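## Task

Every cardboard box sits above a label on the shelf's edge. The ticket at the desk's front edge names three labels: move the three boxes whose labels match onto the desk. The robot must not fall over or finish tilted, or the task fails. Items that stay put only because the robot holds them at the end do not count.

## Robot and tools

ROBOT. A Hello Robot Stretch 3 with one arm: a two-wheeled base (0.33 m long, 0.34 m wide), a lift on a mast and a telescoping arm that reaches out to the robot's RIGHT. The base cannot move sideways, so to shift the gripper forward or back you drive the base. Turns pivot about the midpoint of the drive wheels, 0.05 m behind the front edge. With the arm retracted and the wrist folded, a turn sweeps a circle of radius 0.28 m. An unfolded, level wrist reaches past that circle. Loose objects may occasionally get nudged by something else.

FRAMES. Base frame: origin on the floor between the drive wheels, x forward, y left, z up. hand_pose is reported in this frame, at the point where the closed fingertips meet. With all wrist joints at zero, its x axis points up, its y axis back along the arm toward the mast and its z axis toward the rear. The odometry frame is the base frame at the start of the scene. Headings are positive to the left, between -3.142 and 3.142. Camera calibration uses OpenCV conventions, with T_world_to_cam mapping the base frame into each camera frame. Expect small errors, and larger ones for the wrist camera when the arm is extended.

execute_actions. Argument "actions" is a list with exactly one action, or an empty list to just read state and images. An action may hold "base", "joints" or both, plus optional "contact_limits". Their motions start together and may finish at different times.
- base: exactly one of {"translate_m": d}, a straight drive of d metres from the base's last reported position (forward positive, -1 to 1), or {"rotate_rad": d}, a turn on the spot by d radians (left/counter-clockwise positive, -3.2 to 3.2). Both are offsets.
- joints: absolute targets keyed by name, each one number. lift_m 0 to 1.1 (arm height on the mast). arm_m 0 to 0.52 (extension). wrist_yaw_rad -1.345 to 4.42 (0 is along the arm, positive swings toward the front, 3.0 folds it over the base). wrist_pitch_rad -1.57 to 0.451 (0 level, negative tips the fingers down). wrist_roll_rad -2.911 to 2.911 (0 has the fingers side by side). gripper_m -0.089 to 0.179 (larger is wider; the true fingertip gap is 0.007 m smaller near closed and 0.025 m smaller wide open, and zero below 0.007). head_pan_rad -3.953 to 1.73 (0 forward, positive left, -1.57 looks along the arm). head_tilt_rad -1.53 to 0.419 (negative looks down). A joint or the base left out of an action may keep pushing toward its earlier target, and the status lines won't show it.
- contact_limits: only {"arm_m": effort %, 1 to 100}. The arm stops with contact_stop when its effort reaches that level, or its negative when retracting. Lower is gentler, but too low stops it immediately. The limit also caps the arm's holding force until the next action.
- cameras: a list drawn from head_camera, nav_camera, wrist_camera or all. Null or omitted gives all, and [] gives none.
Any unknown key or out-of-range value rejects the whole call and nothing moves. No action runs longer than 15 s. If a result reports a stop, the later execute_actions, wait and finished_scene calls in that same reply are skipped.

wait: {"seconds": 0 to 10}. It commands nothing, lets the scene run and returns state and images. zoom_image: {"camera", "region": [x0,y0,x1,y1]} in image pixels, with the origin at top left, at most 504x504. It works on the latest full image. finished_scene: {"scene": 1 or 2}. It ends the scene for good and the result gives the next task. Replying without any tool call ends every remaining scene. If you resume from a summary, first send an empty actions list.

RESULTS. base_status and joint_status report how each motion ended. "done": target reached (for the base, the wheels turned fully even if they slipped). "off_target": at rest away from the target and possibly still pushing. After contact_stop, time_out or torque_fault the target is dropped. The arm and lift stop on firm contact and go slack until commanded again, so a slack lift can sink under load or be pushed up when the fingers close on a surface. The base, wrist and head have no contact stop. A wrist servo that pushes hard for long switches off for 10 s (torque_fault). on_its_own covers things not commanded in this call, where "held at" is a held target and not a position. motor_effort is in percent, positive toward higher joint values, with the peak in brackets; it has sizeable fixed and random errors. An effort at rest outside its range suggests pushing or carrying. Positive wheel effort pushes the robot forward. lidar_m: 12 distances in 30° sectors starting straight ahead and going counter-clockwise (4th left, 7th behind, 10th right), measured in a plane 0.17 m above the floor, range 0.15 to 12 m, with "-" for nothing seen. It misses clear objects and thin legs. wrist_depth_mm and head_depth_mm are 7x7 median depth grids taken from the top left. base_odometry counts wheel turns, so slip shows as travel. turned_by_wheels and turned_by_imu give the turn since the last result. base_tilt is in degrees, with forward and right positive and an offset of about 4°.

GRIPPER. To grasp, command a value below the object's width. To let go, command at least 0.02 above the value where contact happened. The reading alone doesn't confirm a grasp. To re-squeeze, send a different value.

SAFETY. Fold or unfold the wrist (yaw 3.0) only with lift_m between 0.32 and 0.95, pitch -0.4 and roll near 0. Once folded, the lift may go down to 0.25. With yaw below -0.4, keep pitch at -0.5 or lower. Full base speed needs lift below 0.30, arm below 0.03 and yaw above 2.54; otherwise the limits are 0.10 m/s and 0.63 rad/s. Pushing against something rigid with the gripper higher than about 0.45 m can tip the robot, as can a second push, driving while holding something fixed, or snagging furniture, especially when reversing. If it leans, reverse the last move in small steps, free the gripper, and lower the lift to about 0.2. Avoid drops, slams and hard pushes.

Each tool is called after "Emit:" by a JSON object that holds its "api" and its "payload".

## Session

Emit:
{"api": "execute_actions", "payload": {"actions": []}}

Scene clock: 0.00 s.
base_odometry: x=+0.000 y=+0.000 heading=+0.000 (m, m, rad; odometry frame)
turned_by_wheels: +0.000 (rad since the last result)
turned_by_imu: +0.000 (rad since the last result)
base_tilt: forward=-1.5 right=+1.3 (deg)
lidar_m: 2.72 2.35 2.27 2.37 1.38 1.40 1.57 1.52 1.46 1.55 2.13 2.49
head_depth_mm: 1785 2664 2692 2692 2736 2749 2067 / 1779 2776 2862 2861 2878 2827 2071 / 1861 2906 3021 3019 2979 2800 2080 / 1968 3070 3149 3193 3194 2922 2086 / 1948 3050 3428 3389 3344 3086 2095 / 1948 3042 3430 3454 3428 3056 2086 / 1946 2807 2969 2985 2972 2915 2098
base_status: not commanded
joint_positions: lift_m=+0.355 arm_m=+0.001 wrist_yaw_rad=+3.102 wrist_pitch_rad=-0.462 wrist_roll_rad=+0.002 gripper_m=+0.037 head_pan_rad=-0.011 head_tilt_rad=+0.003
joint_status: not commanded
motor_effort: left_wheel=-1 right_wheel=-1 lift_m=+22 arm_m=+1 wrist_yaw_rad=+0 wrist_pitch_rad=+5 wrist_roll_rad=+0 gripper_m=+0 head_pan_rad=+0 head_tilt_rad=+1 (%)
hand_pose: x=-0.0125 y=+0.0730 z=+0.3580 quat_wxyz=(+0.176, +0.692, +0.148, +0.685) (m; base frame)
wrist_depth_mm: - - - - - - - / - - - - - - - / 954 962 - 962 957 969 993 / 779 767 - 762 774 783 792 / 639 652 651 646 660 651 659 / 560 555 - 573 543 559 565 / 485 - - - 490 492 488
pictures: head_camera (sideways: a quarter turn clockwise sets it upright), nav_camera (sideways: a quarter turn counterclockwise sets it upright), wrist_camera
camera_calibration (this result's frames):
head_camera: T_world_to_cam=[[-0.0115442, 0.0246548, -0.999629, 1.32559], [0.0461403, 0.998644, 0.0240977, -0.0297766], [0.998868, -0.0458451, -0.0126661, -0.026825], [0, 0, 0, 1]] pos_world=[0.0434714, -0.00417579, 1.32548]
nav_camera: T_world_to_cam=[[-0.0486421, 0.0572937, 0.997172, -1.25964], [0.0243809, -0.997988, 0.0585299, -0.0233683], [0.998519, 0.0271589, 0.0471473, -0.106635], [0, 0, 0, 1]] pos_world=[0.0457756, 0.0517444, 1.26247]
wrist_camera: T_world_to_cam=[[0.997796, -0.0641331, 0.0170338, 0.00693034], [-0.0274819, -0.633045, -0.773627, 0.344138], [0.0603983, 0.771454, -0.633412, 0.337115], [0, 0, 0, 1]] pos_world=[-0.0178187, -0.0417697, 0.479649]
Images, in order (width x height): head_camera 896x504, nav_camera 672x504, wrist_camera 644x364.

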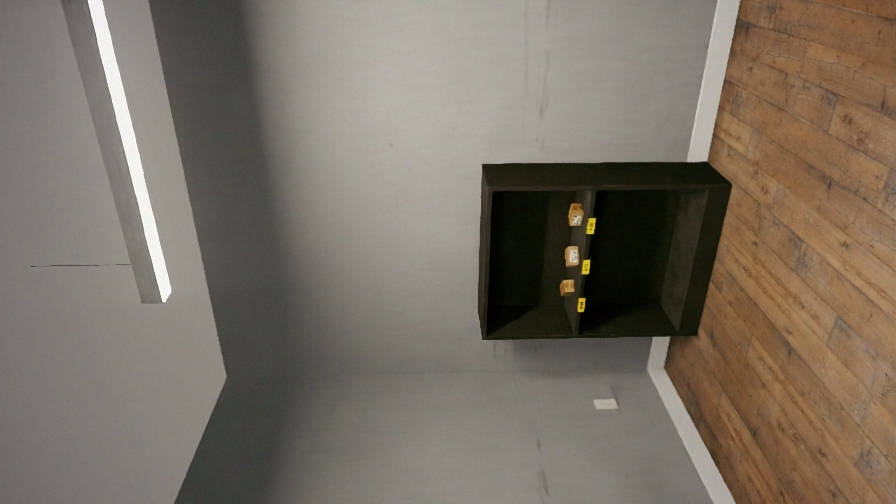

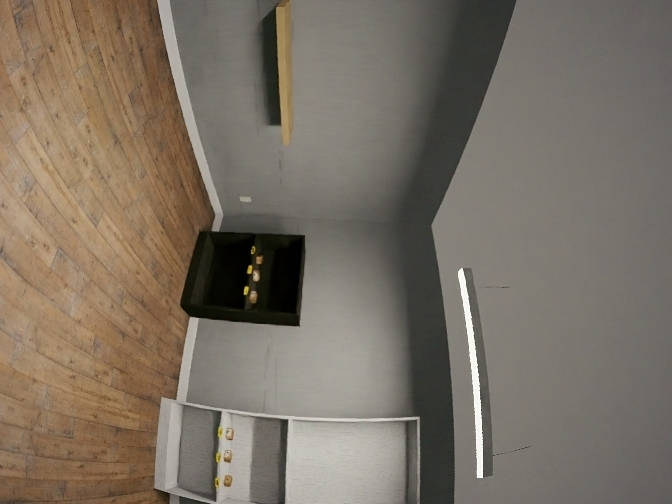

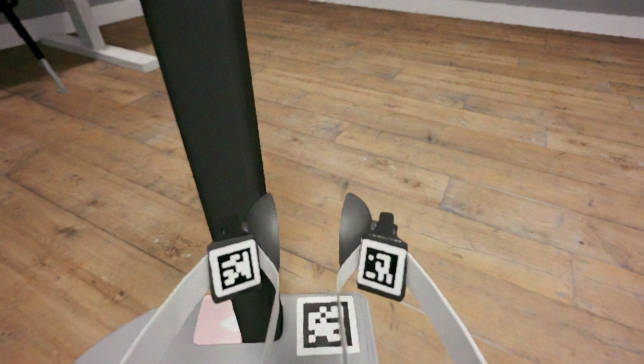

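Emit:
{"api": "zoom_image", "payload": {"camera": "head_camera", "region": [530, 190, 650, 330]}}

Emit:
{"api": "execute_actions", "payload": {"actions": [{"joints": {"head_pan_rad": -3.7, "head_tilt_rad": -0.4, "lift_m": 0.29}}], "cameras": ["head_camera", "nav_camera"]}}

Region (530, 190, 650, 330) of head_camera's 896x504 image, scaled by 3.600, with more detail than that image has; it fills the left 432 columns of this view, and the rest is white.

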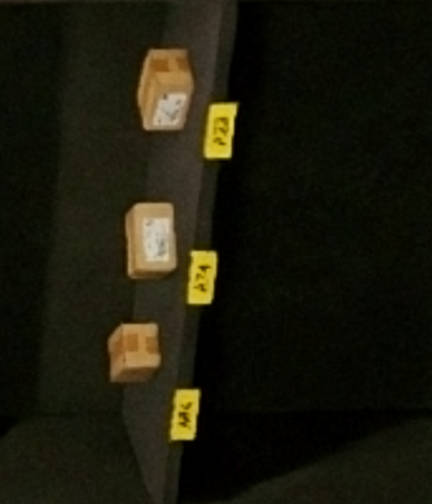

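Scene clock: 2.47 s.
base_odometry: x=+0.000 y=+0.000 heading=+0.000 (m, m, rad; odometry frame)
turned_by_wheels: +0.000 (rad since the last result)
turned_by_imu: +0.000 (rad since the last result)
base_tilt: forward=-1.5 right=+1.3 (deg)
lidar_m: 2.72 2.35 2.27 2.36 1.37 1.39 1.57 1.52 1.46 1.55 2.13 2.49
head_depth_mm: 1703 1843 1554 2173 2015 1672 1388 / 1681 1833 1546 2094 2108 1672 1349 / 1667 1828 1542 2096 2096 1671 1350 / 1653 1810 1538 2162 2210 1670 1349 / 1654 1803 1538 2141 2201 1678 1350 / 1672 1800 1542 2116 2195 1672 1349 / 1650 1787 1535 1731 2097 1643 1351
base_status: not commanded
joint_positions: lift_m=+0.290 arm_m=+0.001 wrist_yaw_rad=+3.102 wrist_pitch_rad=-0.462 wrist_roll_rad=+0.002 gripper_m=+0.037 head_pan_rad=-3.693 head_tilt_rad=-0.395
joint_status: all done
motor_effort: left_wheel=+0(0) right_wheel=-1(0) lift_m=+18(23) arm_m=+1(1) wrist_yaw_rad=-1(0) wrist_pitch_rad=+5(5) wrist_roll_rad=+0(0) gripper_m=+0(1) head_pan_rad=-5(52) head_tilt_rad=-3(24) (%)
hand_pose: x=-0.0125 y=+0.0730 z=+0.2931 quat_wxyz=(+0.176, +0.692, +0.148, +0.685) (m; base frame)
wrist_depth_mm: - - - - - - - / - - - - - - - / 818 829 - 830 841 841 846 / 669 666 - 671 676 671 670 / 555 556 554 558 563 561 567 / 477 - - - 482 485 487 / - - - - 423 425 429
pictures: head_camera (sideways: a quarter turn clockwise sets it upright), nav_camera (sideways: a quarter turn counterclockwise sets it upright)
camera_calibration (this result's frames):
head_camera: T_world_to_cam=[[0.32639, -0.229422, -0.916971, 1.21541], [-0.558528, -0.82944, 0.0087184, -0.00605735], [-0.762572, 0.509308, -0.398859, 0.486593], [0, 0, 0, 1]] pos_world=[-0.0290194, 0.0259934, 1.30863]
nav_camera: T_world_to_cam=[[-0.32014, 0.130193, 0.938382, -1.18094], [0.475117, 0.879007, 0.040137, -0.00214636], [-0.819618, 0.458691, -0.343262, 0.412648], [0, 0, 0, 1]] pos_world=[-0.0388332, -0.0336411, 1.24991]
Images, in order (width x height): head_camera 896x504, nav_camera 672x504.

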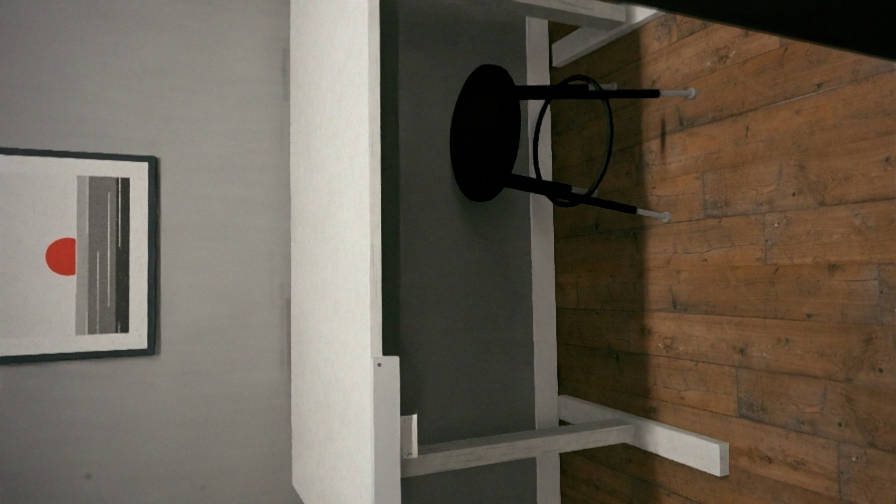

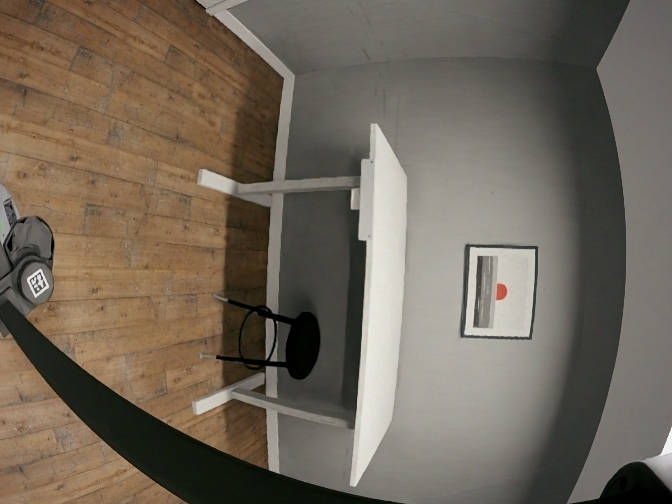

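Emit:
{"api": "execute_actions", "payload": {"actions": [{"base": {"rotate_rad": 2.936}, "joints": {"head_pan_rad": -0.1, "wrist_pitch_rad": -0.4}}], "cameras": []}}

Emit:
{"api": "execute_actions", "payload": {"actions": [{"base": {"translate_m": 0.45}, "joints": {"wrist_yaw_rad": 2.62}}], "cameras": ["head_camera"]}}

Scene clock: 5.70 s.
base_odometry: x=+0.000 y=+0.000 heading=+2.936 (m, m, rad; odometry frame)
turned_by_wheels: +2.936 (rad since the last result)
turned_by_imu: +2.959 (rad since the last result)
base_tilt: forward=-1.4 right=+1.2 (deg)
lidar_m: 1.56 1.64 1.46 1.49 1.79 2.40 2.49 2.54 2.27 2.28 1.68 1.38
head_depth_mm: 1582 1725 1538 1993 2011 1672 1352 / 1616 1754 1536 2076 2187 1680 1354 / 1650 1784 1533 2124 2190 1678 1355 / 1695 1837 1536 2173 2208 1671 1352 / 1727 1871 1538 2196 2004 1670 1353 / 1766 1925 2034 2321 2194 1676 1355 / 1796 1953 2136 2344 2205 1682 1353
base_status: done
joint_positions: lift_m=+0.290 arm_m=+0.001 wrist_yaw_rad=+3.102 wrist_pitch_rad=-0.422 wrist_roll_rad=+0.002 gripper_m=+0.037 head_pan_rad=-0.107 head_tilt_rad=-0.395
joint_status: all done
motor_effort: left_wheel=-5(14) right_wheel=+3(13) lift_m=+19(19) arm_m=+1(0) wrist_yaw_rad=+1(0) wrist_pitch_rad=+8(9) wrist_roll_rad=+0(0) gripper_m=+0(0) head_pan_rad=+4(55) head_tilt_rad=-2(2) (%)
hand_pose: x=-0.0123 y=+0.0782 z=+0.3020 quat_wxyz=(+0.162, +0.695, +0.134, +0.688) (m; base frame)
wrist_depth_mm: - - - - - - - / - - - - - - - / 892 900 - 902 917 912 917 / 708 713 - 710 721 720 716 / 580 588 - 588 589 588 599 / 499 518 - - 506 498 502 / 446 - - - 437 440 436
pictures: none
No camera images: the call's "cameras" was empty. Leave "cameras" out to get every camera's image.

Scene clock: 9.00 s.
base_odometry: x=-0.441 y=+0.092 heading=+2.936 (m, m, rad; odometry frame)
turned_by_wheels: +0.000 (rad since the last result)
turned_by_imu: +0.000 (rad since the last result)
base_tilt: forward=-1.5 right=+1.3 (deg)
lidar_m: 1.12 1.50 1.32 1.33 1.62 2.50 2.93 2.70 2.41 2.43 1.35 1.02
head_depth_mm: 1222 1331 1388 851 1730 1663 1356 / 1252 1361 1421 854 1765 1673 1347 / 1290 1394 1453 853 1818 1669 1345 / 1313 1410 1483 851 1851 1623 1350 / 1341 1445 1525 851 1873 1625 1306 / 1361 1480 1608 973 1941 1672 1352 / 1392 1515 1636 1797 2007 1682 1348
base_status: done
joint_positions: lift_m=+0.290 arm_m=+0.001 wrist_yaw_rad=+2.621 wrist_pitch_rad=-0.421 wrist_roll_rad=+0.002 gripper_m=+0.037 head_pan_rad=-0.107 head_tilt_rad=-0.396
joint_status: all done
motor_effort: left_wheel=-3(10) right_wheel=+3(13) lift_m=+19(19) arm_m=+0(0) wrist_yaw_rad=+1(2) wrist_pitch_rad=+8(8) wrist_roll_rad=+0(0) gripper_m=+0(0) head_pan_rad=+4(5) head_tilt_rad=-1(2) (%)
hand_pose: x=+0.0902 y=+0.0488 z=+0.3023 quat_wxyz=(+0.321, +0.707, -0.035, +0.630) (m; base frame)
wrist_depth_mm: - - - - - - - / - - - - - - - / 894 908 903 906 915 917 913 / 710 706 719 720 709 721 721 / 591 586 604 595 593 597 594 / 513 495 486 500 488 501 505 / - - 447 435 437 437 439
pictures: head_camera (sideways: a quarter turn clockwise sets it upright)
camera_calibration (this result's frames):
head_camera: T_world_to_cam=[[-0.394228, 0.0669941, -0.916567, 1.21928], [0.14789, 0.988966, 0.00867646, -0.0103119], [0.907035, -0.13213, -0.399786, 0.477614], [0, 0, 0, 1]] pos_world=[0.0489884, -0.00837935, 1.30859]
Images, in order (width x height): head_camera 896x504.

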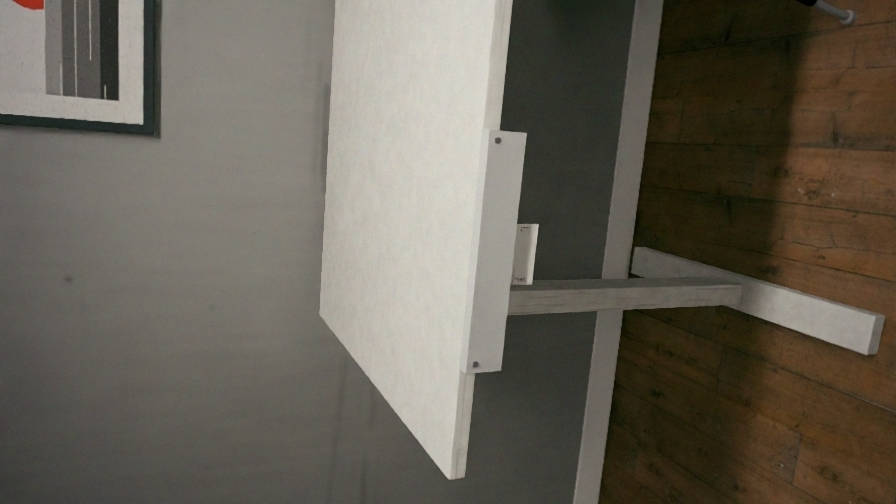

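Emit:
{"api": "execute_actions", "payload": {"actions": [{"base": {"translate_m": 0.4}, "joints": {"lift_m": 0.645, "wrist_yaw_rad": 1.75, "wrist_pitch_rad": 0.3, "gripper_m": 0.17}}], "cameras": ["wrist_camera"]}}

Scene clock: 14.70 s.
base_odometry: x=-0.832 y=+0.174 heading=+2.936 (m, m, rad; odometry frame)
turned_by_wheels: +0.000 (rad since the last result)
turned_by_imu: +0.000 (rad since the last result)
base_tilt: forward=-1.5 right=+1.2 (deg)
lidar_m: 0.72 1.36 1.19 1.20 1.46 2.76 3.31 2.85 2.54 0.89 0.74 1.16
head_depth_mm: 911 994 1075 852 590 450 411 / 940 1013 1096 850 591 451 1247 / 954 1028 1119 850 589 450 454 / 974 1055 1134 851 590 451 1083 / 993 1073 1166 852 589 450 1313 / 1010 1096 1194 1278 589 482 1351 / 1034 1123 1225 1348 590 500 1346
base_status: done
joint_positions: lift_m=+0.645 arm_m=+0.001 wrist_yaw_rad=+1.752 wrist_pitch_rad=+0.277 wrist_roll_rad=+0.002 gripper_m=+0.170 head_pan_rad=-0.107 head_tilt_rad=-0.396
joint_status: all done
motor_effort: left_wheel=-4(10) right_wheel=+2(12) lift_m=+25(29) arm_m=+0(0) wrist_yaw_rad=+0(1) wrist_pitch_rad=+9(9) wrist_roll_rad=+0(0) gripper_m=+0(85) head_pan_rad=+5(4) head_tilt_rad=-1(2) (%)
hand_pose: x=+0.2276 y=-0.1000 z=+0.8303 quat_wxyz=(+0.373, +0.476, -0.523, +0.600) (m; base frame)
wrist_depth_mm: - - - - - 915 824 / - - - - 243 213 216 / - - 339 282 256 377 386 / - - - 667 - 906 814 / - - - - - 969 824 / - - - - - 964 812 / - - - - - 938 836
pictures: wrist_camera
camera_calibration (this result's frames):
wrist_camera: T_world_to_cam=[[0.151224, -0.988493, -0.00364108, -0.134422], [0.0510855, 0.0114937, -0.998628, 0.840049], [0.987179, 0.15083, 0.0522358, -0.0870201], [0, 0, 0, 1]] pos_world=[0.0633179, -0.129406, 0.842953]
Images, in order (width x height): wrist_camera 644x364.

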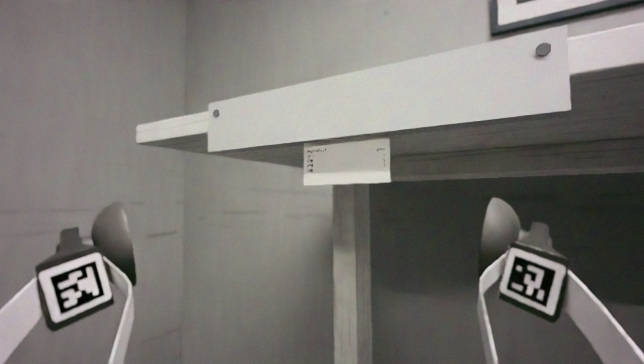

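Emit:
{"api": "execute_actions", "payload": {"actions": [{"base": {"translate_m": 0.18}}], "cameras": ["wrist_camera"]}}

Emit:
{"api": "zoom_image", "payload": {"camera": "wrist_camera", "region": [160, 40, 320, 170]}}

Scene clock: 18.07 s.
base_odometry: x=-1.008 y=+0.211 heading=+2.936 (m, m, rad; odometry frame)
turned_by_wheels: +0.000 (rad since the last result)
turned_by_imu: +0.000 (rad since the last result)
base_tilt: forward=-1.5 right=+1.2 (deg)
lidar_m: 0.54 1.18 1.13 1.14 1.37 2.63 3.48 2.93 2.60 0.86 0.66 0.99
head_depth_mm: 780 836 906 853 590 450 364 / 793 854 925 851 590 451 364 / 808 873 950 852 591 450 364 / 824 889 967 850 588 450 364 / 838 907 992 912 590 450 364 / 854 925 1012 1104 588 449 363 / 872 945 1032 1138 1243 450 363
base_status: done
joint_positions: lift_m=+0.645 arm_m=+0.001 wrist_yaw_rad=+1.752 wrist_pitch_rad=+0.277 wrist_roll_rad=+0.002 gripper_m=+0.170 head_pan_rad=-0.107 head_tilt_rad=-0.396
joint_status: not commanded
motor_effort: left_wheel=-4(5) right_wheel=+2(7) lift_m=+25(25) arm_m=+0(0) wrist_yaw_rad=-1(2) wrist_pitch_rad=+9(9) wrist_roll_rad=+0(0) gripper_m=+0(1) head_pan_rad=+5(3) head_tilt_rad=-2(1) (%)
hand_pose: x=+0.2276 y=-0.1000 z=+0.8303 quat_wxyz=(+0.373, +0.476, -0.523, +0.600) (m; base frame)
wrist_depth_mm: 159 122 104 91 133 150 151 / 151 138 110 92 182 215 216 / - 360 109 93 325 342 311 / - - - 533 852 768 692 / - - - 533 882 805 699 / 997 - - 521 864 813 690 / - - - 511 876 774 699
pictures: wrist_camera
camera_calibration (this result's frames):
wrist_camera: T_world_to_cam=[[0.151224, -0.988493, -0.00364109, -0.134422], [0.0510856, 0.0114937, -0.998628, 0.840049], [0.987179, 0.15083, 0.0522358, -0.0870201], [0, 0, 0, 1]] pos_world=[0.0633179, -0.129406, 0.842953]
Images, in order (width x height): wrist_camera 644x364.

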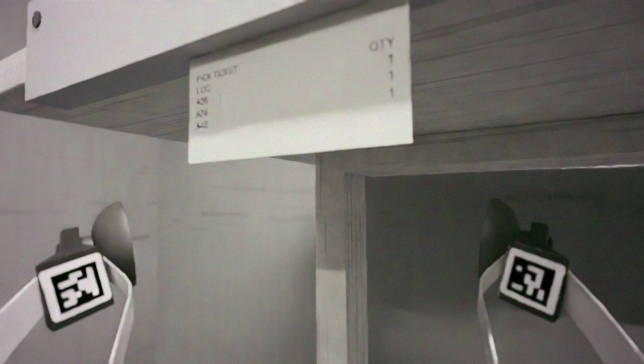

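Region (160, 40, 320, 170) of wrist_camera's 644x364 image, scaled by 3.150; it fills the top 410 rows of this view, and the rest is white.

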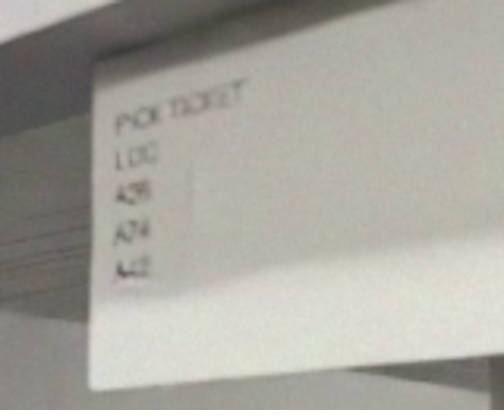

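Emit:
{"api": "execute_actions", "payload": {"actions": [{"base": {"translate_m": -0.17}, "joints": {"lift_m": 0.635, "head_pan_rad": 1.6, "head_tilt_rad": -0.25}}], "cameras": []}}

Emit:
{"api": "execute_actions", "payload": {"actions": [{"base": {"rotate_rad": 1.19}, "joints": {"wrist_yaw_rad": 0.0}}], "cameras": ["wrist_camera", "head_camera"]}}

Scene clock: 21.50 s.
base_odometry: x=-0.842 y=+0.176 heading=+2.935 (m, m, rad; odometry frame)
turned_by_wheels: +0.000 (rad since the last result)
turned_by_imu: +0.001 (rad since the last result)
base_tilt: forward=-1.5 right=+1.3 (deg)
lidar_m: 0.71 1.36 1.19 1.20 1.46 2.75 3.33 2.85 2.55 0.89 0.74 1.15
head_depth_mm: 976 1023 1084 1129 1216 1294 1369 / 1004 1059 1121 1179 1258 1339 1416 / 1040 1092 1157 1230 1306 1401 1466 / 1072 1133 1201 1279 1370 1459 1510 / 1111 1177 1247 1333 1420 1530 1505 / 1145 1223 1306 1395 1511 1645 1515 / 1217 1285 1374 1470 1582 1715 1508
base_status: done
joint_positions: lift_m=+0.635 arm_m=+0.001 wrist_yaw_rad=+1.752 wrist_pitch_rad=+0.277 wrist_roll_rad=+0.002 gripper_m=+0.170 head_pan_rad=+1.593 head_tilt_rad=-0.260
joint_status: all done
motor_effort: left_wheel=-4(11) right_wheel=+2(3) lift_m=+19(24) arm_m=+1(0) wrist_yaw_rad=-1(0) wrist_pitch_rad=+9(9) wrist_roll_rad=+0(0) gripper_m=+0(0) head_pan_rad=+4(52) head_tilt_rad=+4(17) (%)
hand_pose: x=+0.2276 y=-0.1000 z=+0.8208 quat_wxyz=(+0.373, +0.476, -0.523, +0.600) (m; base frame)
wrist_depth_mm: - - - - - 209 193 / - - - 270 232 205 225 / - - 336 275 364 424 426 / - - - 684 - 905 810 / - - - - - 958 835 / - - - - - 961 801 / - - - - - 921 831
pictures: none
No camera images: the call's "cameras" was empty. Leave "cameras" out to get every camera's image.

Scene clock: 24.33 s.
base_odometry: x=-0.842 y=+0.176 heading=-2.158 (m, m, rad; odometry frame)
turned_by_wheels: +1.190 (rad since the last result)
turned_by_imu: +1.202 (rad since the last result)
base_tilt: forward=-1.6 right=+1.3 (deg)
lidar_m: 1.19 1.22 1.63 2.82 3.70 2.69 2.55 0.89 0.74 0.74 0.71 1.28
head_depth_mm: 2941 3003 3034 2968 2744 1944 1507 / 3299 3449 3674 3266 2749 1944 1504 / 3248 3448 3712 3859 2736 1950 1503 / 3215 3399 3629 3685 2758 1946 1510 / 3213 3297 3524 3697 2755 1956 1507 / 3199 3326 3525 3708 2741 1953 1505 / 3207 3355 3562 3774 2758 1961 1507
base_status: done
joint_positions: lift_m=+0.635 arm_m=+0.001 wrist_yaw_rad=+0.001 wrist_pitch_rad=+0.277 wrist_roll_rad=+0.002 gripper_m=+0.170 head_pan_rad=+1.593 head_tilt_rad=-0.260
joint_status: all done
motor_effort: left_wheel=-4(10) right_wheel=+3(8) lift_m=+19(18) arm_m=+0(0) wrist_yaw_rad=+1(1) wrist_pitch_rad=+9(9) wrist_roll_rad=+0(0) gripper_m=-1(0) head_pan_rad=+4(4) head_tilt_rad=+4(5) (%)
hand_pose: x=-0.0211 y=-0.3986 z=+0.8208 quat_wxyz=(+0.700, -0.097, -0.701, +0.098) (m; base frame)
wrist_depth_mm: 112 113 114 116 117 117 125 / 112 112 114 235 238 240 242 / 400 112 114 410 410 420 428 / 890 493 911 924 960 977 958 / 874 455 917 937 941 959 967 / 874 448 905 917 941 953 978 / 865 470 902 907 924 930 950
pictures: head_camera (sideways: a quarter turn clockwise sets it upright), wrist_camera
camera_calibration (this result's frames):
head_camera: T_world_to_cam=[[-0.0185141, -0.271973, -0.962127, 1.27647], [-0.999741, 0.0178073, 0.0142042, -0.0105098], [0.0132697, 0.96214, -0.272232, 0.317064], [0, 0, 0, 1]] pos_world=[0.00891828, 0.0422925, 1.31459]
wrist_camera: T_world_to_cam=[[-0.999607, 0.0277933, -0.00364637, -0.0111771], [0.00218295, -0.0525031, -0.998618, 0.820132], [-0.0279463, -0.998234, 0.0524218, -0.275587], [0, 0, 0, 1]] pos_world=[-0.0206646, -0.23173, 0.833405]
Images, in order (width x height): head_camera 896x504, wrist_camera 644x364.

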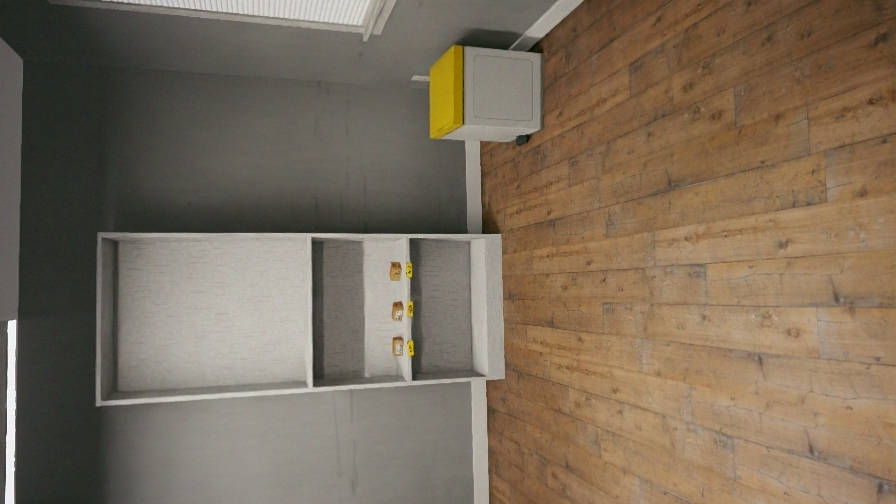

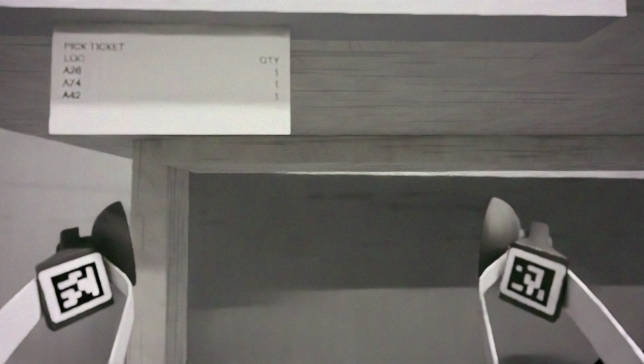

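Emit:
{"api": "execute_actions", "payload": {"actions": [{"base": {"translate_m": 0.05}, "joints": {"arm_m": 0.035, "lift_m": 0.645}}], "cameras": ["wrist_camera", "head_camera"]}}

Emit:
{"api": "zoom_image", "payload": {"camera": "wrist_camera", "region": [110, 0, 270, 130]}}

Emit:
{"api": "zoom_image", "payload": {"camera": "head_camera", "region": [360, 250, 460, 380]}}

Scene clock: 25.87 s.
base_odometry: x=-0.870 y=+0.134 heading=-2.158 (m, m, rad; odometry frame)
turned_by_wheels: +0.000 (rad since the last result)
turned_by_imu: +0.000 (rad since the last result)
base_tilt: forward=-1.4 right=+1.3 (deg)
lidar_m: 1.14 1.17 1.57 2.82 3.72 2.74 2.59 0.93 0.77 0.70 0.71 1.22
head_depth_mm: 2795 2830 2862 2948 2623 1940 1504 / 3305 3474 3649 3062 2785 1935 1500 / 3226 3442 3672 3894 2721 1944 1507 / 3224 3391 3584 3759 2757 1949 1508 / 3215 3377 3557 3763 2754 1938 1509 / 3171 3344 3539 3714 2776 1961 1513 / 3184 3373 3572 3753 2775 1954 1517
base_status: done
joint_positions: lift_m=+0.645 arm_m=+0.035 wrist_yaw_rad=+0.001 wrist_pitch_rad=+0.277 wrist_roll_rad=+0.002 gripper_m=+0.170 head_pan_rad=+1.593 head_tilt_rad=-0.260
joint_status: all done
motor_effort: left_wheel=-4(5) right_wheel=+3(8) lift_m=+25(26) arm_m=+6(8) wrist_yaw_rad=+0(0) wrist_pitch_rad=+9(8) wrist_roll_rad=+0(0) gripper_m=+0(0) head_pan_rad=+4(5) head_tilt_rad=+4(4) (%)
hand_pose: x=-0.0212 y=-0.4327 z=+0.8304 quat_wxyz=(+0.700, -0.097, -0.701, +0.098) (m; base frame)
wrist_depth_mm: 146 87 78 79 80 141 150 / 206 177 78 78 79 197 215 / 354 311 77 78 79 328 380 / 853 869 463 890 902 920 926 / 860 865 881 894 900 915 942 / 829 849 871 883 891 915 937 / 827 829 866 868 884 895 920
pictures: head_camera (sideways: a quarter turn clockwise sets it upright), wrist_camera
camera_calibration (this result's frames):
head_camera: T_world_to_cam=[[-0.0185043, -0.271973, -0.962127, 1.27647], [-0.999741, 0.017771, 0.0142042, -0.0105099], [0.0132348, 0.962141, -0.272232, 0.317064], [0, 0, 0, 1]] pos_world=[0.00891675, 0.0422926, 1.31459]
wrist_camera: T_world_to_cam=[[-0.999599, 0.0280702, -0.00364769, -0.0101442], [0.00216851, -0.0525469, -0.998616, 0.827885], [-0.0282231, -0.998224, 0.0524649, -0.31014], [0, 0, 0, 1]] pos_world=[-0.0206885, -0.265801, 0.842973]
Images, in order (width x height): head_camera 896x504, wrist_camera 644x364.

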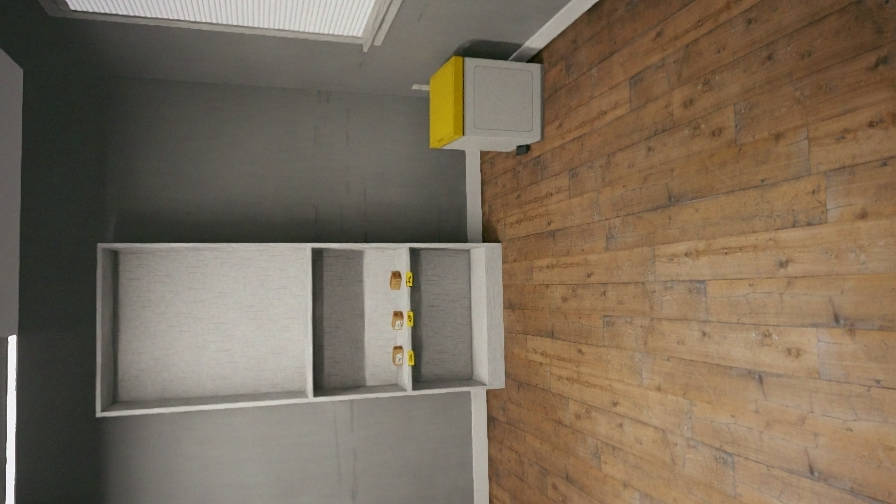

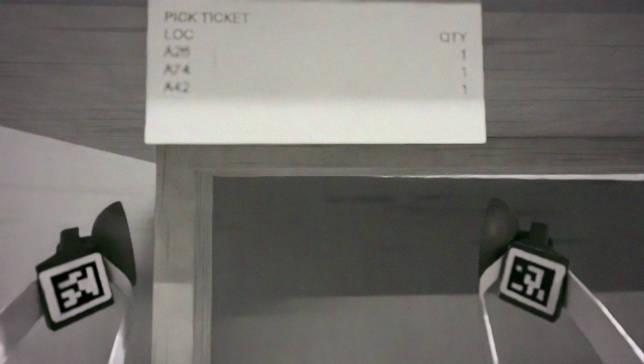

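Region (110, 0, 270, 130) of wrist_camera's 644x364 image, scaled by 3.150; it fills the top 410 rows of this view, and the rest is white.

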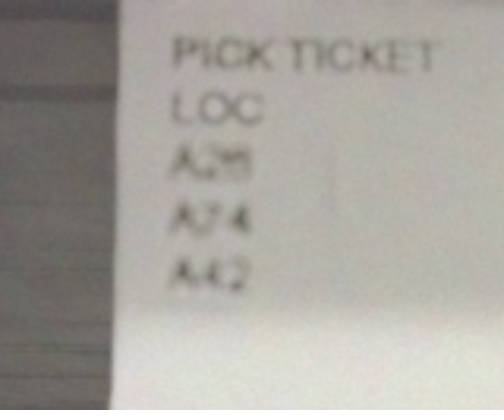

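Region (360, 250, 460, 380) of head_camera's 896x504 image, scaled by 3.877, with more detail than that image has; it fills the left 388 columns of this view, and the rest is white.

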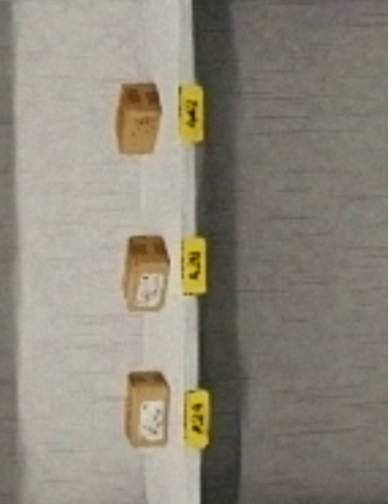

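Emit:
{"api": "execute_actions", "payload": {"actions": [{"base": {"rotate_rad": 1.595}, "joints": {"lift_m": 0.29, "arm_m": 0.0, "wrist_yaw_rad": 2.7, "wrist_pitch_rad": -0.4, "gripper_m": 0.04, "head_pan_rad": 0.0, "head_tilt_rad": -0.35}}], "cameras": []}}

Emit:
{"api": "execute_actions", "payload": {"actions": [{"base": {"translate_m": 1.0}, "joints": {"head_pan_rad": 0.6}}], "cameras": ["head_camera"]}}

Scene clock: 30.17 s.
base_odometry: x=-0.870 y=+0.134 heading=-0.563 (m, m, rad; odometry frame)
turned_by_wheels: +1.595 (rad since the last result)
turned_by_imu: +1.612 (rad since the last result)
base_tilt: forward=-1.4 right=+1.3 (deg)
lidar_m: 2.82 3.59 2.71 2.59 1.18 0.77 0.70 1.18 1.22 1.14 1.18 1.61
head_depth_mm: 2886 2948 3014 2974 2368 1759 1400 / 3175 3502 3624 3008 2376 1765 1399 / 3162 3445 3707 3591 2384 1773 1400 / 3144 3326 3594 3564 2358 1771 1402 / 3100 3340 3540 3604 2386 1758 1402 / 3086 3335 3580 3510 2369 1762 1402 / 3182 3356 3591 3630 2370 1763 1398
base_status: done
joint_positions: lift_m=+0.290 arm_m=+0.001 wrist_yaw_rad=+2.699 wrist_pitch_rad=-0.413 wrist_roll_rad=+0.002 gripper_m=+0.040 head_pan_rad=+0.007 head_tilt_rad=-0.346
joint_status: all done
motor_effort: left_wheel=-4(11) right_wheel=+3(8) lift_m=+18(24) arm_m=-4(3) wrist_yaw_rad=+2(2) wrist_pitch_rad=+5(8) wrist_roll_rad=+0(0) gripper_m=+0(84) head_pan_rad=-5(53) head_tilt_rad=-2(11) (%)
hand_pose: x=+0.0752 y=+0.0575 z=+0.3041 quat_wxyz=(+0.294, +0.707, -0.011, +0.643) (m; base frame)
wrist_depth_mm: - - - - - - - / - - - - - - - / 906 920 902 916 923 932 938 / 723 726 726 723 725 731 736 / - 588 610 590 596 599 601 / - 517 - 502 502 507 505 / - - - 436 441 439 440
pictures: none
No camera images: the call's "cameras" was empty. Leave "cameras" out to get every camera's image.

Scene clock: 35.27 s.
base_odometry: x=-0.024 y=-0.400 heading=-0.563 (m, m, rad; odometry frame)
turned_by_wheels: +0.000 (rad since the last result)
turned_by_imu: -0.001 (rad since the last result)
base_tilt: forward=-1.5 right=+1.2 (deg)
lidar_m: 2.30 2.37 2.75 2.63 2.70 1.69 1.69 1.62 1.15 1.13 1.17 1.56
head_depth_mm: 2208 2317 2459 2599 2383 1764 1402 / 2359 2514 2680 2887 2371 1766 1404 / 2496 2677 2852 3059 2360 1764 1396 / 2617 2852 2971 3089 2368 1759 1398 / 2810 3001 3181 3314 2370 1754 1404 / 3011 3261 3304 3336 2366 1763 1399 / 3036 3219 3324 3389 2365 1768 1403
base_status: done
joint_positions: lift_m=+0.290 arm_m=+0.001 wrist_yaw_rad=+2.699 wrist_pitch_rad=-0.413 wrist_roll_rad=+0.002 gripper_m=+0.040 head_pan_rad=+0.593 head_tilt_rad=-0.346
joint_status: all done
motor_effort: left_wheel=-3(11) right_wheel=+2(11) lift_m=+19(19) arm_m=-4(4) wrist_yaw_rad=+0(1) wrist_pitch_rad=+5(5) wrist_roll_rad=+0(0) gripper_m=-1(1) head_pan_rad=+5(46) head_tilt_rad=-1(1) (%)
hand_pose: x=+0.0751 y=+0.0575 z=+0.3039 quat_wxyz=(+0.294, +0.707, -0.010, +0.643) (m; base frame)
wrist_depth_mm: - - - - - - - / - - - - - - - / 900 919 927 925 925 918 928 / 726 712 723 725 727 731 727 / - 591 611 598 592 598 600 / - 516 - 502 500 508 509 / - - - 437 440 437 444
pictures: head_camera (sideways: a quarter turn clockwise sets it upright)
camera_calibration (this result's frames):
head_camera: T_world_to_cam=[[-0.306703, -0.177123, -0.93518, 1.24304], [-0.524375, 0.85142, 0.0107157, -0.00886655], [0.794332, 0.493672, -0.354012, 0.418733], [0, 0, 0, 1]] pos_world=[0.0439813, 0.0210039, 1.3108]
Images, in order (width x height): head_camera 896x504.

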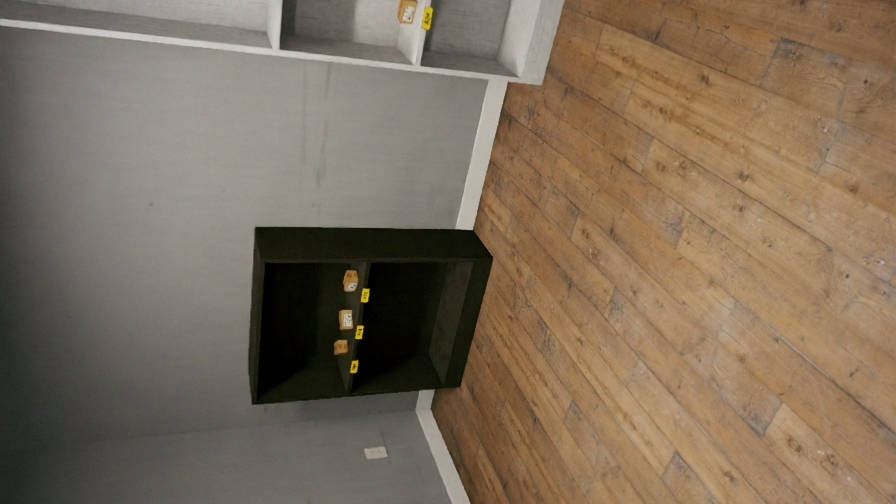

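Emit:
{"api": "execute_actions", "payload": {"actions": [{"base": {"translate_m": 1.0}, "joints": {"head_pan_rad": 0.1, "head_tilt_rad": -0.55}}], "cameras": ["head_camera"]}}

Scene clock: 40.47 s.
base_odometry: x=+0.821 y=-0.934 heading=-0.563 (m, m, rad; odometry frame)
turned_by_wheels: +0.000 (rad since the last result)
turned_by_imu: -0.001 (rad since the last result)
base_tilt: forward=-1.4 right=+1.2 (deg)
lidar_m: 1.31 1.42 1.95 2.66 2.74 2.91 2.64 1.62 1.15 1.10 1.05 0.98
head_depth_mm: 1337 1477 1649 1867 1828 1478 1237 / 1277 1434 1628 1897 1830 1480 1234 / 1305 1399 1583 1599 1750 1475 1237 / 1302 1407 1616 1836 1756 1481 1232 / 1317 1412 1638 1846 1763 1471 1232 / 1317 1422 1606 1859 1768 1473 1231 / 1320 1408 1525 1760 1765 1471 1230
base_status: done
joint_positions: lift_m=+0.290 arm_m=+0.001 wrist_yaw_rad=+2.699 wrist_pitch_rad=-0.413 wrist_roll_rad=+0.002 gripper_m=+0.040 head_pan_rad=+0.107 head_tilt_rad=-0.544
joint_status: all done
motor_effort: left_wheel=-4(10) right_wheel=+2(11) lift_m=+19(19) arm_m=-4(4) wrist_yaw_rad=+3(1) wrist_pitch_rad=+5(5) wrist_roll_rad=+0(0) gripper_m=-1(1) head_pan_rad=-4(45) head_tilt_rad=-3(17) (%)
hand_pose: x=+0.0751 y=+0.0574 z=+0.3039 quat_wxyz=(+0.294, +0.707, -0.010, +0.643) (m; base frame)
wrist_depth_mm: - - - - - - - / - - - - - - - / 922 922 922 921 911 925 945 / 719 717 717 728 725 727 730 / - 590 611 598 591 596 597 / - 516 - 502 500 504 508 / - - - 438 441 445 441
pictures: head_camera (sideways: a quarter turn clockwise sets it upright)
camera_calibration (this result's frames):
head_camera: T_world_to_cam=[[-0.529458, -0.0322049, -0.847725, 1.13031], [-0.0646543, 0.997905, 0.00247044, -0.00093476], [0.845869, 0.056117, -0.530431, 0.647982], [0, 0, 0, 1]] pos_world=[0.0502845, 0.000971621, 1.30191]
Images, in order (width x height): head_camera 896x504.

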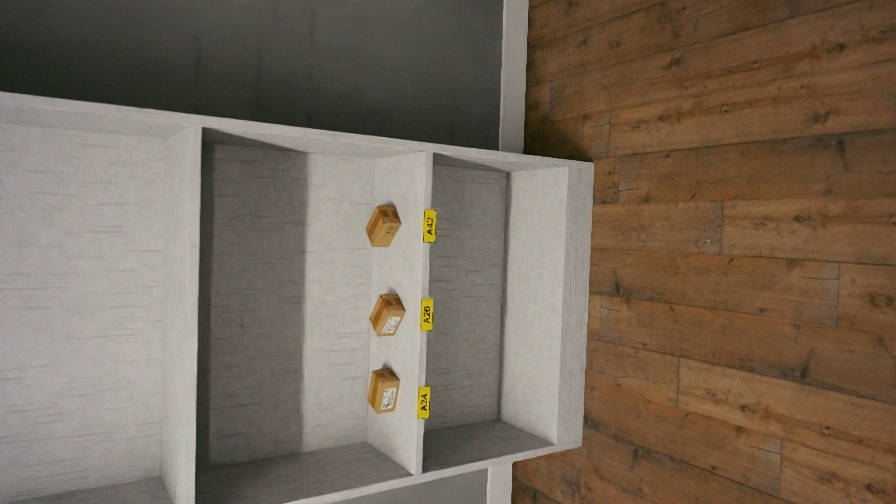

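Emit:
{"api": "execute_actions", "payload": {"actions": [{"base": {"translate_m": 0.67}, "joints": {"head_pan_rad": -1.5, "head_tilt_rad": -0.78}}], "cameras": []}}

Emit:
{"api": "execute_actions", "payload": {"actions": [{"base": {"rotate_rad": 1.585}, "joints": {"lift_m": 0.56}}], "cameras": ["head_camera"]}}

Emit:
{"api": "zoom_image", "payload": {"camera": "head_camera", "region": [340, 170, 590, 420]}}

Scene clock: 44.50 s.
base_odometry: x=+1.388 y=-1.292 heading=-0.563 (m, m, rad; odometry frame)
turned_by_wheels: +0.000 (rad since the last result)
turned_by_imu: -0.001 (rad since the last result)
base_tilt: forward=-1.5 right=+1.3 (deg)
lidar_m: 0.65 0.88 0.88 2.33 2.76 3.53 3.25 1.59 1.13 0.63 0.65 1.00
head_depth_mm: 912 1031 1248 1506 1521 1301 1137 / 912 1031 1246 1510 1513 1304 1133 / 916 1037 1243 1513 1506 1292 1149 / 917 1042 1257 1430 1472 1296 1155 / 917 1038 1253 1168 1092 1288 1128 / 922 1064 1259 1164 1121 1287 1129 / 924 1069 1259 1154 1143 1291 1128
base_status: done
joint_positions: lift_m=+0.290 arm_m=+0.001 wrist_yaw_rad=+2.699 wrist_pitch_rad=-0.413 wrist_roll_rad=+0.002 gripper_m=+0.040 head_pan_rad=-1.493 head_tilt_rad=-0.771
joint_status: all done
motor_effort: left_wheel=-3(11) right_wheel=+2(11) lift_m=+19(19) arm_m=-4(4) wrist_yaw_rad=+1(3) wrist_pitch_rad=+5(5) wrist_roll_rad=+0(0) gripper_m=+0(0) head_pan_rad=-5(55) head_tilt_rad=-4(20) (%)
hand_pose: x=+0.0751 y=+0.0574 z=+0.3039 quat_wxyz=(+0.294, +0.707, -0.010, +0.643) (m; base frame)
wrist_depth_mm: - - - - - 859 719 / - - - - 930 893 744 / 892 907 916 921 872 754 717 / 715 718 725 723 715 680 583 / - 588 610 595 598 589 556 / - 518 - 502 497 510 510 / - - - 442 437 441 442
pictures: none
No camera images: the call's "cameras" was empty. Leave "cameras" out to get every camera's image.

Scene clock: 48.10 s.
base_odometry: x=+1.388 y=-1.292 heading=+1.021 (m, m, rad; odometry frame)
turned_by_wheels: +1.585 (rad since the last result)
turned_by_imu: +1.600 (rad since the last result)
base_tilt: forward=-1.5 right=+1.3 (deg)
lidar_m: 2.68 2.78 3.56 3.25 1.56 1.13 0.63 0.65 0.99 0.65 0.87 1.33
head_depth_mm: 544 860 1079 1304 1486 1306 1133 / 710 669 805 987 1492 1301 1181 / 721 867 1023 1032 1326 1278 1176 / 714 869 1024 1014 1388 1294 - / 717 875 1031 1027 1391 1297 1130 / 720 875 1038 998 1388 1289 1127 / 723 882 1040 1005 1381 1285 1130
base_status: done
joint_positions: lift_m=+0.560 arm_m=+0.001 wrist_yaw_rad=+2.699 wrist_pitch_rad=-0.414 wrist_roll_rad=+0.002 gripper_m=+0.040 head_pan_rad=-1.493 head_tilt_rad=-0.771
joint_status: all done
motor_effort: left_wheel=-4(15) right_wheel=+3(10) lift_m=+25(23) arm_m=-4(4) wrist_yaw_rad=+2(0) wrist_pitch_rad=+5(5) wrist_roll_rad=+0(0) gripper_m=-1(1) head_pan_rad=-5(5) head_tilt_rad=-4(4) (%)
hand_pose: x=+0.0750 y=+0.0574 z=+0.5734 quat_wxyz=(+0.294, +0.707, -0.010, +0.643) (m; base frame)
wrist_depth_mm: - - - - - - - / - - - - - - - / - - - - - - - / - - - - - - - / - 971 998 962 987 988 977 / - 842 787 824 823 835 837 / 701 - 718 719 729 723 723
pictures: head_camera (sideways: a quarter turn clockwise sets it upright)
camera_calibration (this result's frames):
head_camera: T_world_to_cam=[[-0.0303724, 0.706731, -0.70683, 0.943609], [0.999332, 0.0358424, -0.00710371, 0.00503869], [0.0203141, -0.706573, -0.707348, 0.883162], [0, 0, 0, 1]] pos_world=[0.00568367, -0.0430397, 1.29171]
Images, in order (width x height): head_camera 896x504.

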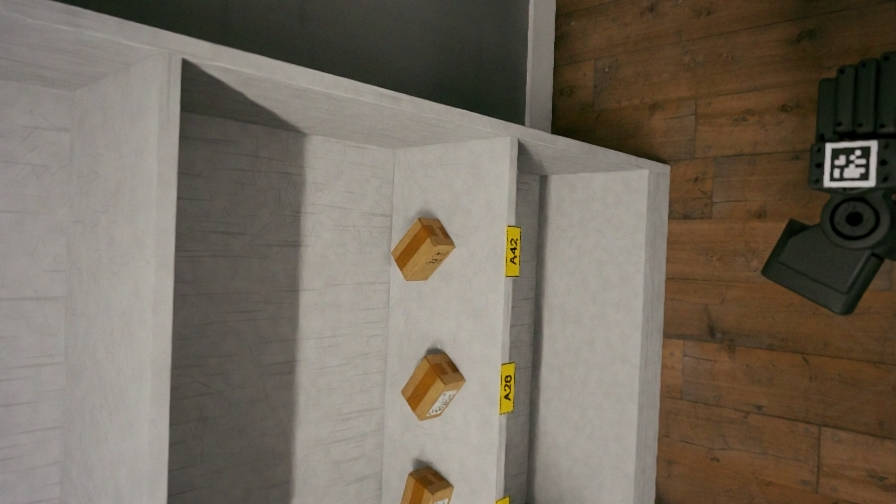

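Region (340, 170, 590, 420) of head_camera's 896x504 image, scaled by 2.016, with more detail than that image has.

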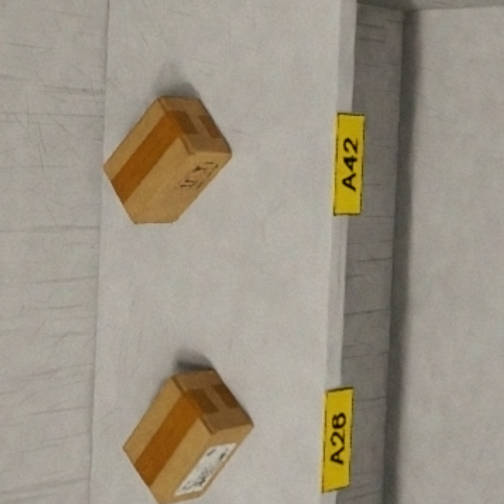

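Emit:
{"api": "execute_actions", "payload": {"actions": [{"base": {"translate_m": -0.064}, "joints": {"wrist_yaw_rad": 0.42, "arm_m": 0.14, "lift_m": 0.535}}], "cameras": []}}

Emit:
{"api": "execute_actions", "payload": {"actions": [{"joints": {"wrist_pitch_rad": -0.2, "gripper_m": 0.15, "arm_m": 0.3}, "contact_limits": {"arm_m": 25}}], "cameras": ["wrist_camera", "head_camera"]}}

Scene clock: 51.00 s.
base_odometry: x=+1.354 y=-1.346 heading=+1.021 (m, m, rad; odometry frame)
turned_by_wheels: +0.000 (rad since the last result)
turned_by_imu: +0.001 (rad since the last result)
base_tilt: forward=-1.4 right=+1.3 (deg)
lidar_m: 2.74 2.83 3.27 3.30 1.47 1.06 0.57 0.59 0.99 0.64 0.93 0.92
head_depth_mm: 798 917 1082 1303 1490 1302 1144 / 582 655 1087 1313 1501 1325 - / 721 763 971 1007 1416 - 1130 / 718 874 1026 1014 1427 1246 1132 / 719 875 1033 1012 1400 1289 1138 / 722 880 1035 996 1384 1291 1125 / 725 884 1044 1013 1386 1281 1126
base_status: done
joint_positions: lift_m=+0.535 arm_m=+0.140 wrist_yaw_rad=+0.422 wrist_pitch_rad=-0.414 wrist_roll_rad=+0.002 gripper_m=+0.040 head_pan_rad=-1.493 head_tilt_rad=-0.771
joint_status: all done
motor_effort: left_wheel=-4(10) right_wheel=+3(4) lift_m=+18(22) arm_m=+7(7) wrist_yaw_rad=-1(0) wrist_pitch_rad=+5(5) wrist_roll_rad=+0(0) gripper_m=+0(1) head_pan_rad=-5(4) head_tilt_rad=-3(4) (%)
hand_pose: x=+0.0706 y=-0.4899 z=+0.5488 quat_wxyz=(+0.707, +0.287, -0.647, +0.002) (m; base frame)
wrist_depth_mm: 526 464 411 504 365 430 327 / 480 383 355 353 347 362 296 / 608 753 727 311 278 261 248 / 681 785 833 706 613 523 237 / 921 758 818 770 669 475 286 / 789 734 655 677 672 406 632 / 700 696 660 608 591 408 684
pictures: none
No camera images: the call's "cameras" was empty. Leave "cameras" out to get every camera's image.

Scene clock: 53.43 s.
base_odometry: x=+1.354 y=-1.346 heading=+1.021 (m, m, rad; odometry frame)
turned_by_wheels: +0.000 (rad since the last result)
turned_by_imu: +0.000 (rad since the last result)
base_tilt: forward=-1.5 right=+1.2 (deg)
lidar_m: 2.74 2.83 3.27 3.29 1.47 1.06 0.57 0.59 0.99 0.64 0.93 0.92
head_depth_mm: 797 919 1079 1312 1485 1301 1134 / 583 656 1081 1311 1495 1316 - / 720 765 973 1004 1369 1290 1132 / 716 869 1030 1029 1331 1296 1128 / 718 875 1032 1024 1387 1298 1127 / 722 880 1036 999 1383 1292 1129 / 723 882 1047 1012 1381 1287 1123
base_status: not commanded
joint_positions: lift_m=+0.535 arm_m=+0.300 wrist_yaw_rad=+0.420 wrist_pitch_rad=-0.223 wrist_roll_rad=+0.002 gripper_m=+0.150 head_pan_rad=-1.493 head_tilt_rad=-0.771
joint_status: all done
motor_effort: left_wheel=-4(4) right_wheel=+3(3) lift_m=+19(18) arm_m=+6(8) wrist_yaw_rad=+0(1) wrist_pitch_rad=+9(9) wrist_roll_rad=+0(0) gripper_m=+0(84) head_pan_rad=-5(5) head_tilt_rad=-4(4) (%)
contact_limits: arm_m 25 (drawing in: default 29, maximum 48; extending or still: default 42, maximum 68)
hand_pose: x=+0.0783 y=-0.6679 z=+0.5938 quat_wxyz=(+0.703, +0.224, -0.671, +0.069) (m; base frame)
wrist_depth_mm: 511 450 396 353 317 291 269 / 546 489 424 377 338 309 279 / 385 313 442 397 353 325 284 / 325 291 326 287 245 329 265 / 244 257 245 241 246 261 233 / 240 196 197 196 197 - 197 / 667 676 176 164 164 165 165
pictures: head_camera (sideways: a quarter turn clockwise sets it upright), wrist_camera
camera_calibration (this result's frames):
head_camera: T_world_to_cam=[[-0.0303702, 0.706732, -0.70683, 0.943609], [0.999332, 0.0358393, -0.00710371, 0.0050387], [0.0203119, -0.706573, -0.707348, 0.883162], [0, 0, 0, 1]] pos_world=[0.00568354, -0.0430397, 1.29171]
wrist_camera: T_world_to_cam=[[-0.923838, -0.382631, 0.0107965, -0.193814], [-0.174476, 0.395821, -0.901601, 0.834727], [0.340707, -0.834817, -0.432434, -0.161575], [0, 0, 0, 1]] pos_world=[0.0216374, -0.539447, 0.684813]
Images, in order (width x height): head_camera 896x504, wrist_camera 644x364.

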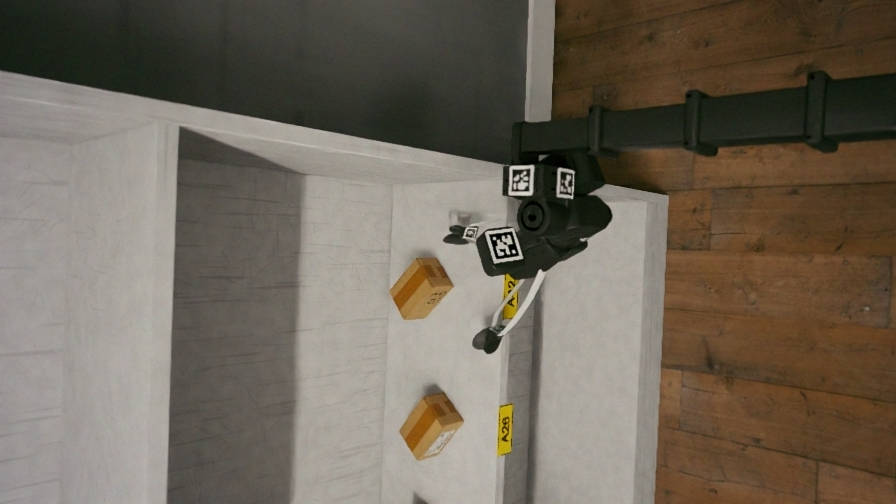

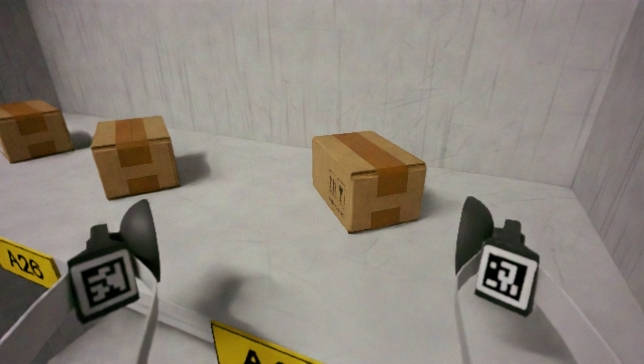

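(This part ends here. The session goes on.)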